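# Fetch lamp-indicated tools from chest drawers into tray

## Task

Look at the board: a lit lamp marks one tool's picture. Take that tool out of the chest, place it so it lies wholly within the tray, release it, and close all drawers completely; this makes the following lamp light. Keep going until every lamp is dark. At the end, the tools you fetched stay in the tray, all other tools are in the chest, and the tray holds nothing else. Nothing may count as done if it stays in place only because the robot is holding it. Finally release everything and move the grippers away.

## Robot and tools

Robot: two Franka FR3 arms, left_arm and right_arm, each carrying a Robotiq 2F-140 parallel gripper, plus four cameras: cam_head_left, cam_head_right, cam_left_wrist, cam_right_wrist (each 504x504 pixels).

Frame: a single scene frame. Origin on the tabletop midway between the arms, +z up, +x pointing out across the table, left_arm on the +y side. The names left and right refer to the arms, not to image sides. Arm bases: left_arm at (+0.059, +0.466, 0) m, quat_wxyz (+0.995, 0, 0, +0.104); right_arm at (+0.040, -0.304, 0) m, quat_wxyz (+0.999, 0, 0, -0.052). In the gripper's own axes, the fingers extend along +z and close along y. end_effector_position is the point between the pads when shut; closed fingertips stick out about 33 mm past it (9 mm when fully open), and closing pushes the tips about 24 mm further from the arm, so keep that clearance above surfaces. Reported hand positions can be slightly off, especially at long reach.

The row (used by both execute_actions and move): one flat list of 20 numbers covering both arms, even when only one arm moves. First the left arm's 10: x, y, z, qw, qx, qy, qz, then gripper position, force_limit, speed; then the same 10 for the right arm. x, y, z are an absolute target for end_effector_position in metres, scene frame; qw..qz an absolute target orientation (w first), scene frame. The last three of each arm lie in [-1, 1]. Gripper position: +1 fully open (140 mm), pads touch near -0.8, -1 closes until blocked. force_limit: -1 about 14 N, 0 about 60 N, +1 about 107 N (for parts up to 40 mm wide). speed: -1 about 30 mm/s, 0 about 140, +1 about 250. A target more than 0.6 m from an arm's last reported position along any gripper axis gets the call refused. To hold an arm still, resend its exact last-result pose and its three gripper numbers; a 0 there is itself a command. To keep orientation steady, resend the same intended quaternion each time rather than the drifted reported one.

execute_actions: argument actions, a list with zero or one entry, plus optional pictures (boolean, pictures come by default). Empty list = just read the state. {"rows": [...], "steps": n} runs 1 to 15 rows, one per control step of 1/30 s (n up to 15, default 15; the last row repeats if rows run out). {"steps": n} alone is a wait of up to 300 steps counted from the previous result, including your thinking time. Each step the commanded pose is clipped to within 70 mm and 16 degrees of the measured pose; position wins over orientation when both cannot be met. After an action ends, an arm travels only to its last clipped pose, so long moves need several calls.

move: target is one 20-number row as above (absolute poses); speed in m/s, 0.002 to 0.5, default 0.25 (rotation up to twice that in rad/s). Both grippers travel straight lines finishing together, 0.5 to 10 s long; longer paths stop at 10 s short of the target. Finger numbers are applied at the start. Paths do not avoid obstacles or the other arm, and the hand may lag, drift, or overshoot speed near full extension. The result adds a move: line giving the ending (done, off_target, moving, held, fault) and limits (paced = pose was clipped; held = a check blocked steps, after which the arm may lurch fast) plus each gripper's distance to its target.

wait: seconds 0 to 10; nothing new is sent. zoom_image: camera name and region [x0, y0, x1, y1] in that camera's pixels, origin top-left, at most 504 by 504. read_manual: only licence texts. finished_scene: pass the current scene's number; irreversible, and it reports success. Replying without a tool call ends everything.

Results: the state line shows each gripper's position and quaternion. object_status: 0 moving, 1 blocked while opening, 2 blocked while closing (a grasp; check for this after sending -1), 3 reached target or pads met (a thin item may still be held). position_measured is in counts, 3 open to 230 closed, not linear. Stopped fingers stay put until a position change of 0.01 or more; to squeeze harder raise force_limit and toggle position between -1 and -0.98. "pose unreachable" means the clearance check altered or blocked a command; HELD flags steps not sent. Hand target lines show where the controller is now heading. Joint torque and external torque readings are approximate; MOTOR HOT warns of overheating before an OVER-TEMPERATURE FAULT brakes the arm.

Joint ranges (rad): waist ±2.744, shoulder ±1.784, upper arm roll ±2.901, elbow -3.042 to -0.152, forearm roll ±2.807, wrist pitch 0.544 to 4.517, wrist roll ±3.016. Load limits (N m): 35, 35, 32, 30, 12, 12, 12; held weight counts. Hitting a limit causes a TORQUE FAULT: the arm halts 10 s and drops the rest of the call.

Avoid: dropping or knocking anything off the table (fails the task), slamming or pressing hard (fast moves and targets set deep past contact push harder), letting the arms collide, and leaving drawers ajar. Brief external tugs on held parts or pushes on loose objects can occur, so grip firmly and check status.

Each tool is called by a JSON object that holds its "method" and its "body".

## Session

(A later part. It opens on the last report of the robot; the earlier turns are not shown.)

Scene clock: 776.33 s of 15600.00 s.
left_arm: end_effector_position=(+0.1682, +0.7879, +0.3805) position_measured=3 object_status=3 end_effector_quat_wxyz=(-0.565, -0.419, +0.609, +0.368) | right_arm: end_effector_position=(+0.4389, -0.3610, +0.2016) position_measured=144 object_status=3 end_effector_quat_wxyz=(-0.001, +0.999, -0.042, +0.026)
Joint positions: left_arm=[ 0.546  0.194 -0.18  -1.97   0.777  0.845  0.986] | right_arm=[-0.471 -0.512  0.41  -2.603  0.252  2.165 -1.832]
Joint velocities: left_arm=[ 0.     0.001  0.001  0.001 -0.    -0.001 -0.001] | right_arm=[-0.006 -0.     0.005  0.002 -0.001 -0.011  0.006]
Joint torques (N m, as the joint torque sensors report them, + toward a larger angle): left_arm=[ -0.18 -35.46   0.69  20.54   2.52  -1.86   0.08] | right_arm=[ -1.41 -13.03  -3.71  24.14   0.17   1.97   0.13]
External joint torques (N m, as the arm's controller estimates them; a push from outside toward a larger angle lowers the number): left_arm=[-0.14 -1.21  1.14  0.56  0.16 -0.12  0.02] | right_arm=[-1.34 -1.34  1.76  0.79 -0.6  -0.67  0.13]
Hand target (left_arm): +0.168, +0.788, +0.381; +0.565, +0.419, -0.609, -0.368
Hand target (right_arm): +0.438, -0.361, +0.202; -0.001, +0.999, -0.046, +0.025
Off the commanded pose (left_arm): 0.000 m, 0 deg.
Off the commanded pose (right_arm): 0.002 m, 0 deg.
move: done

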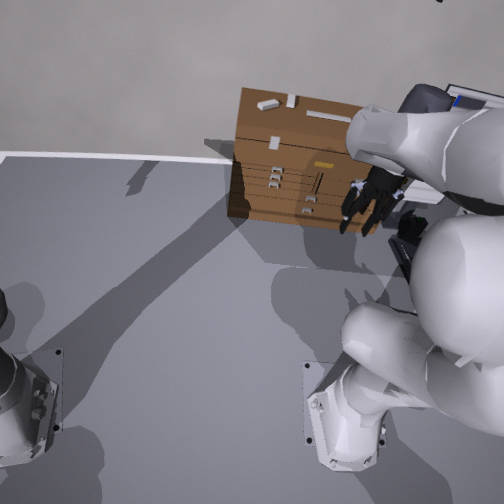

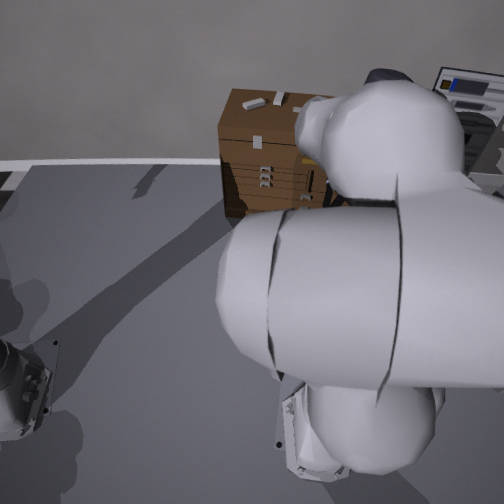

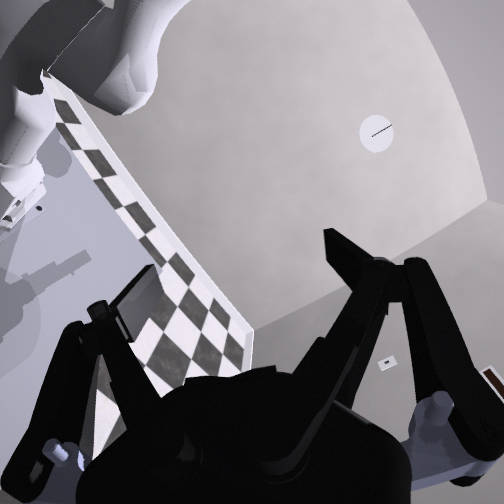

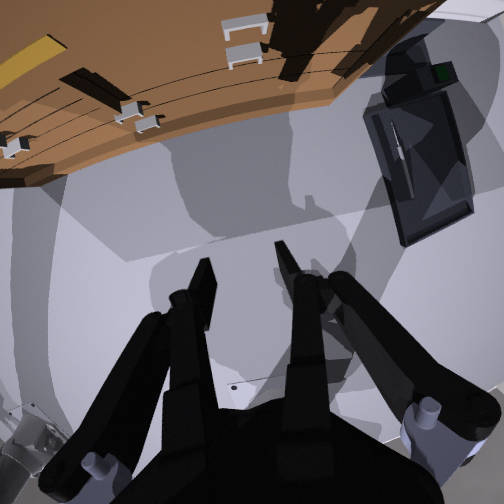

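Need to see the board.

{"method": "move", "body": {"target": [0.1682,0.7879,0.3805,-0.565,-0.419,0.609,0.368,1,0,0,0.44,-0.22,0.17,0.001,0.9987,-0.0436,0.026,-0.12,0,-0.5], "speed": 0.12}}

Scene clock: 784.57 s of 15600.00 s.
left_arm: end_effector_position=(+0.1682, +0.7879, +0.3805) position_measured=3 object_status=3 end_effector_quat_wxyz=(-0.565, -0.419, +0.609, +0.368) | right_arm: end_effector_position=(+0.4413, -0.2216, +0.1693) position_measured=144 object_status=3 end_effector_quat_wxyz=(+0.004, +0.999, -0.035, +0.024)
Joint positions: left_arm=[ 0.546  0.194 -0.18  -1.97   0.777  0.845  0.986] | right_arm=[-0.42  -0.521  0.73  -2.616  0.408  2.218 -1.605]
Joint velocities: left_arm=[ 0.     0.002  0.001  0.    -0.    -0.     0.001] | right_arm=[-0.007 -0.003  0.009  0.002  0.007  0.001  0.023]
Joint torques (N m, as the joint torque sensors report them, + toward a larger angle): left_arm=[  0.07 -34.99   0.29  20.83   2.48  -1.79   0.02] | right_arm=[-1.65 -9.57 -6.47 23.16  1.36  3.12  0.28]
External joint torques (N m, as the arm's controller estimates them; a push from outside toward a larger angle lowers the number): left_arm=[ 0.06 -0.81  0.71  0.89  0.12 -0.05 -0.04] | right_arm=[-1.63 -1.86  2.31  1.17  0.63  0.47  0.27]
Hand target (left_arm): +0.168, +0.788, +0.381; +0.565, +0.419, -0.609, -0.368
Hand target (right_arm): +0.443, -0.221, +0.171; +0.003, +0.999, -0.043, +0.027
Off the commanded pose (left_arm): 0.000 m, 0 deg.
Off the commanded pose (right_arm): 0.002 m, 1 deg.
After step 90, 3.40 s passed at rest.
move: done

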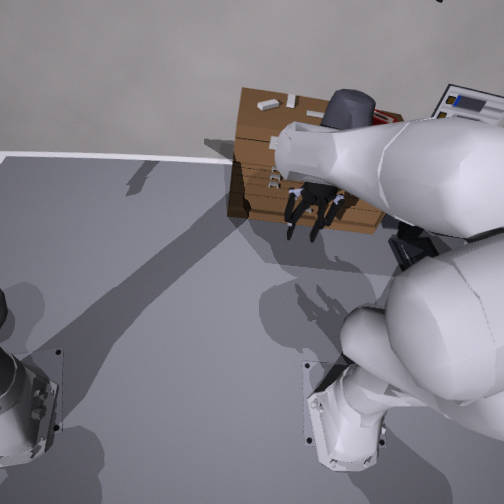

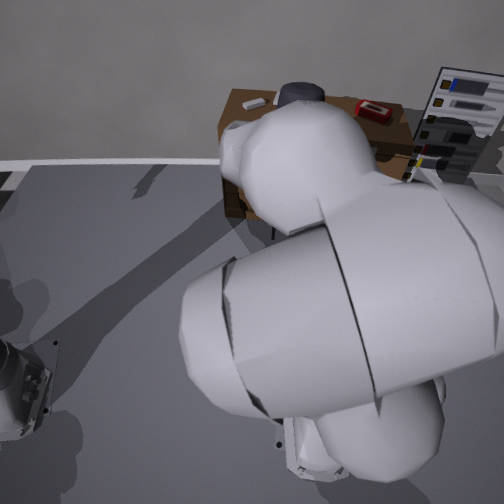

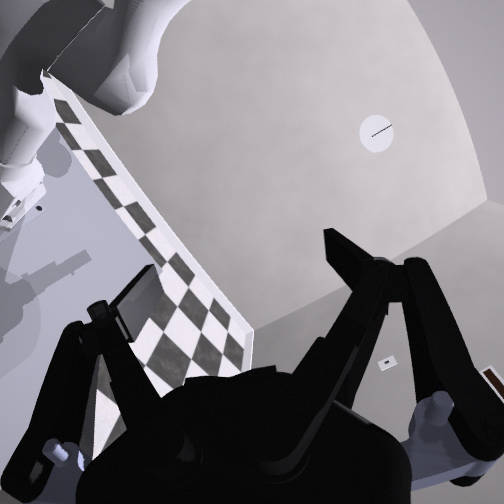

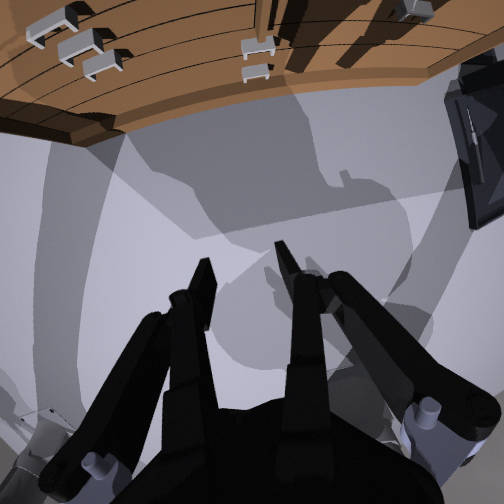

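{"method": "zoom_image", "body": {"camera": "cam_head_right", "region": [394,60,504,200]}}

Region (394, 60, 504, 200) of cam_head_right's 504x504 image, scaled by 3.600, with more detail than that image has; it fills the left 396 columns of this view, and the rest is white.

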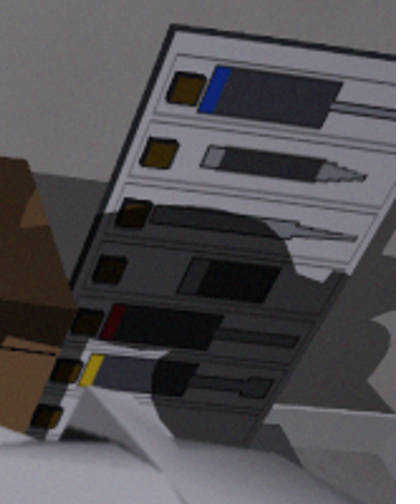

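{"method": "move", "body": {"target": [0.1682,0.7879,0.3805,-0.565,-0.419,0.609,0.368,1,0,0,0.38,-0.10,0.20,0.003,0.99,0.13,0.026,-0.12,0,-0.5], "speed": 0.12}}

{"method": "zoom_image", "body": {"camera": "cam_head_right", "region": [384,60,504,220]}}

Scene clock: 796.60 s of 15600.00 s.
left_arm: end_effector_position=(+0.1682, +0.7879, +0.3805) position_measured=3 object_status=3 end_effector_quat_wxyz=(-0.565, -0.419, +0.609, +0.368) | right_arm: end_effector_position=(+0.3848, -0.1005, +0.2002) position_measured=144 object_status=3 end_effector_quat_wxyz=(+0.005, +0.992, +0.126, +0.029)
Joint positions: left_arm=[ 0.546  0.194 -0.18  -1.97   0.777  0.845  0.986] | right_arm=[-0.11  -0.634  0.727 -2.597  0.443  2.107 -1.632]
Joint velocities: left_arm=[-0.001 -0.001 -0.001 -0.     0.     0.     0.002] | right_arm=[ 0.006 -0.003 -0.006  0.001 -0.001 -0.005  0.001]
Joint torques (N m, as the joint torque sensors report them, + toward a larger angle): left_arm=[ -0.44 -35.     0.03  20.94   2.45  -1.79   0.08] | right_arm=[  1.39  -5.02 -10.21  22.55   0.38   2.04  -0.44]
External joint torques (N m, as the arm's controller estimates them; a push from outside toward a larger angle lowers the number): left_arm=[-0.3  -0.72  0.58  0.97  0.09 -0.06  0.02] | right_arm=[ 1.36 -0.03  0.16  0.42 -0.39 -0.62 -0.44]
Hand target (left_arm): +0.168, +0.788, +0.381; +0.565, +0.419, -0.609, -0.368
Hand target (right_arm): +0.383, -0.100, +0.200; +0.005, +0.991, +0.130, +0.027
Off the commanded pose (left_arm): 0.000 m, 0 deg.
Off the commanded pose (right_arm): 0.005 m, 1 deg.
After step 90, 7.23 s passed at rest.
move: off_target (right_arm)

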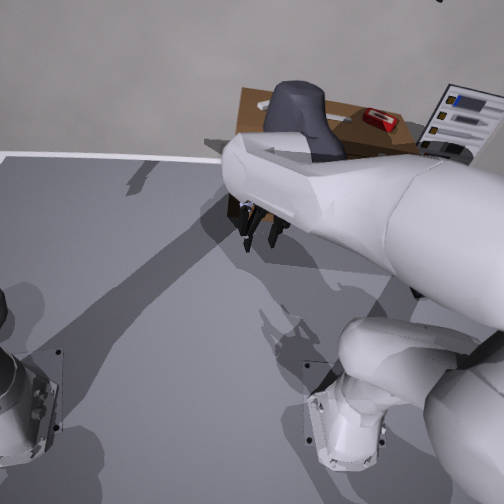

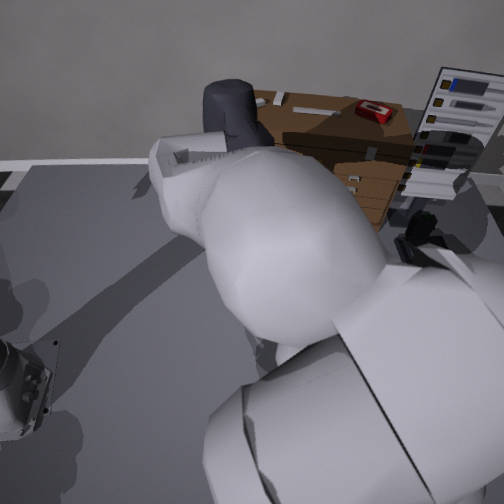

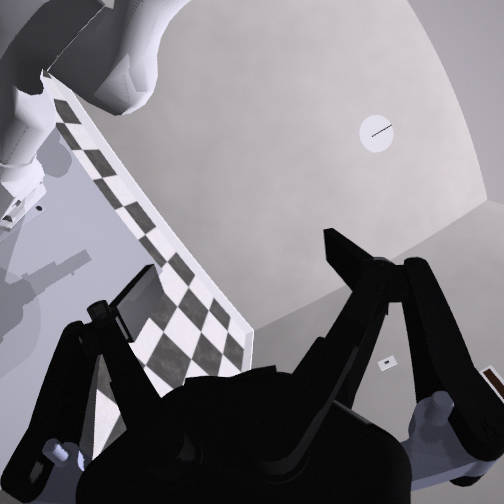

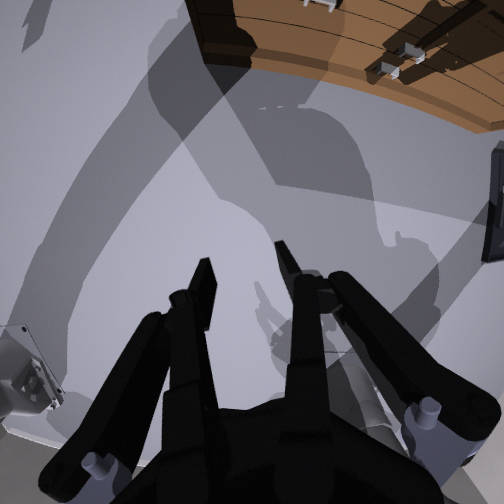

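Region (384, 60, 504, 220) of cam_head_right's 504x504 image, scaled by 3.150, with more detail than that image has; it fills the left 378 columns of this view, and the rest is white.

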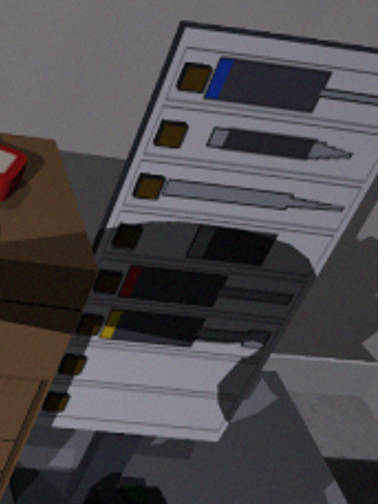

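{"method": "move", "body": {"target": [0.1682,0.7879,0.3805,-0.565,-0.419,0.609,0.368,1,0,0,0.30,0.0,0.15,0.003,0.924,0.38,0.026,-0.12,0,-0.5], "speed": 0.12}}

{"method": "zoom_image", "body": {"camera": "cam_head_right", "region": [304,60,504,300]}}

Scene clock: 804.50 s of 15600.00 s.
left_arm: end_effector_position=(+0.1682, +0.7879, +0.3805) position_measured=3 object_status=3 end_effector_quat_wxyz=(-0.565, -0.419, +0.609, +0.368) | right_arm: end_effector_position=(+0.3024, +0.0009, +0.1503) position_measured=144 object_status=3 end_effector_quat_wxyz=(+0.004, +0.927, +0.373, +0.026)
Joint positions: left_arm=[ 0.546  0.194 -0.18  -1.97   0.777  0.845  0.986] | right_arm=[ 0.201 -0.532  0.795 -2.658  0.449  2.261 -1.801]
Joint velocities: left_arm=[ 0.001  0.     0.     0.     0.001 -0.     0.001] | right_arm=[ 0.003 -0.     0.001  0.001 -0.001  0.011 -0.02 ]
Joint torques (N m, as the joint torque sensors report them, + toward a larger angle): left_arm=[  0.31 -35.32   0.08  20.7    2.54  -1.84   0.03] | right_arm=[ 0.15 -6.43 -8.87 20.34 -0.4   3.21 -0.52]
External joint torques (N m, as the arm's controller estimates them; a push from outside toward a larger angle lowers the number): left_arm=[ 0.22 -1.01  0.43  0.73  0.17 -0.09 -0.03] | right_arm=[ 0.07  0.01  0.29 -0.93 -1.1   0.57 -0.52]
Hand target (left_arm): +0.168, +0.788, +0.381; +0.565, +0.419, -0.609, -0.368
Hand target (right_arm): +0.303, +0.001, +0.150; +0.005, +0.924, +0.381, +0.027
Off the commanded pose (left_arm): 0.000 m, 0 deg.
Off the commanded pose (right_arm): 0.003 m, 1 deg.
After step 90, 2.27 s passed at rest.
move: done

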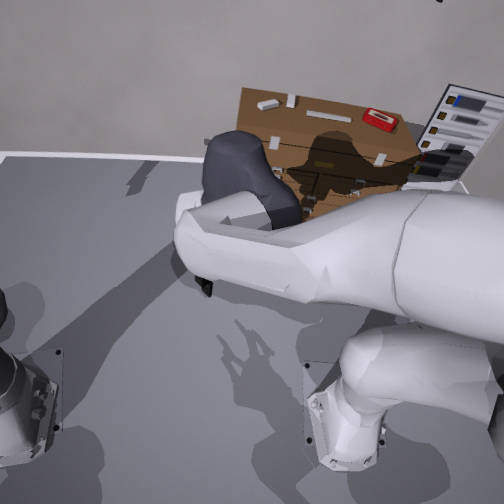

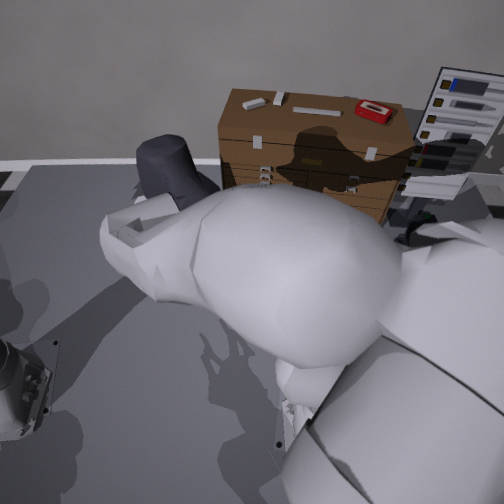

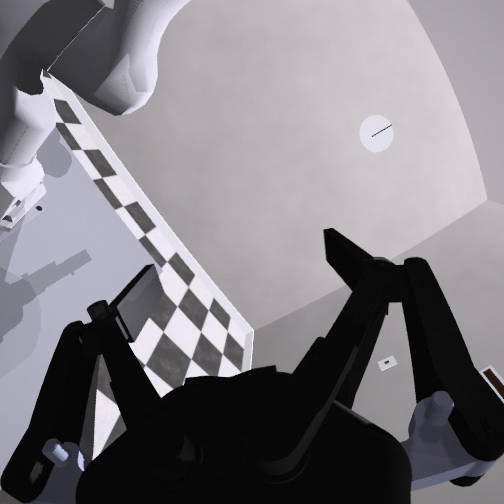

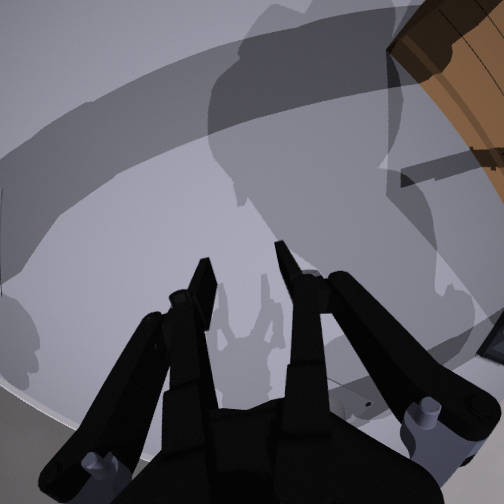

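Region (304, 60, 504, 300) of cam_head_right's 504x504 image, scaled by 2.100, with more detail than that image has.

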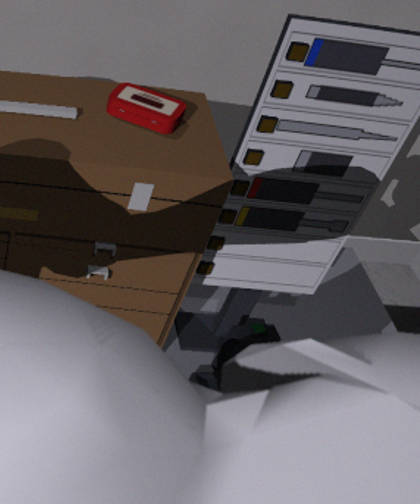

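{"method": "finished_scene", "body": {"scene": 2}}

The scene is finished: the task was done.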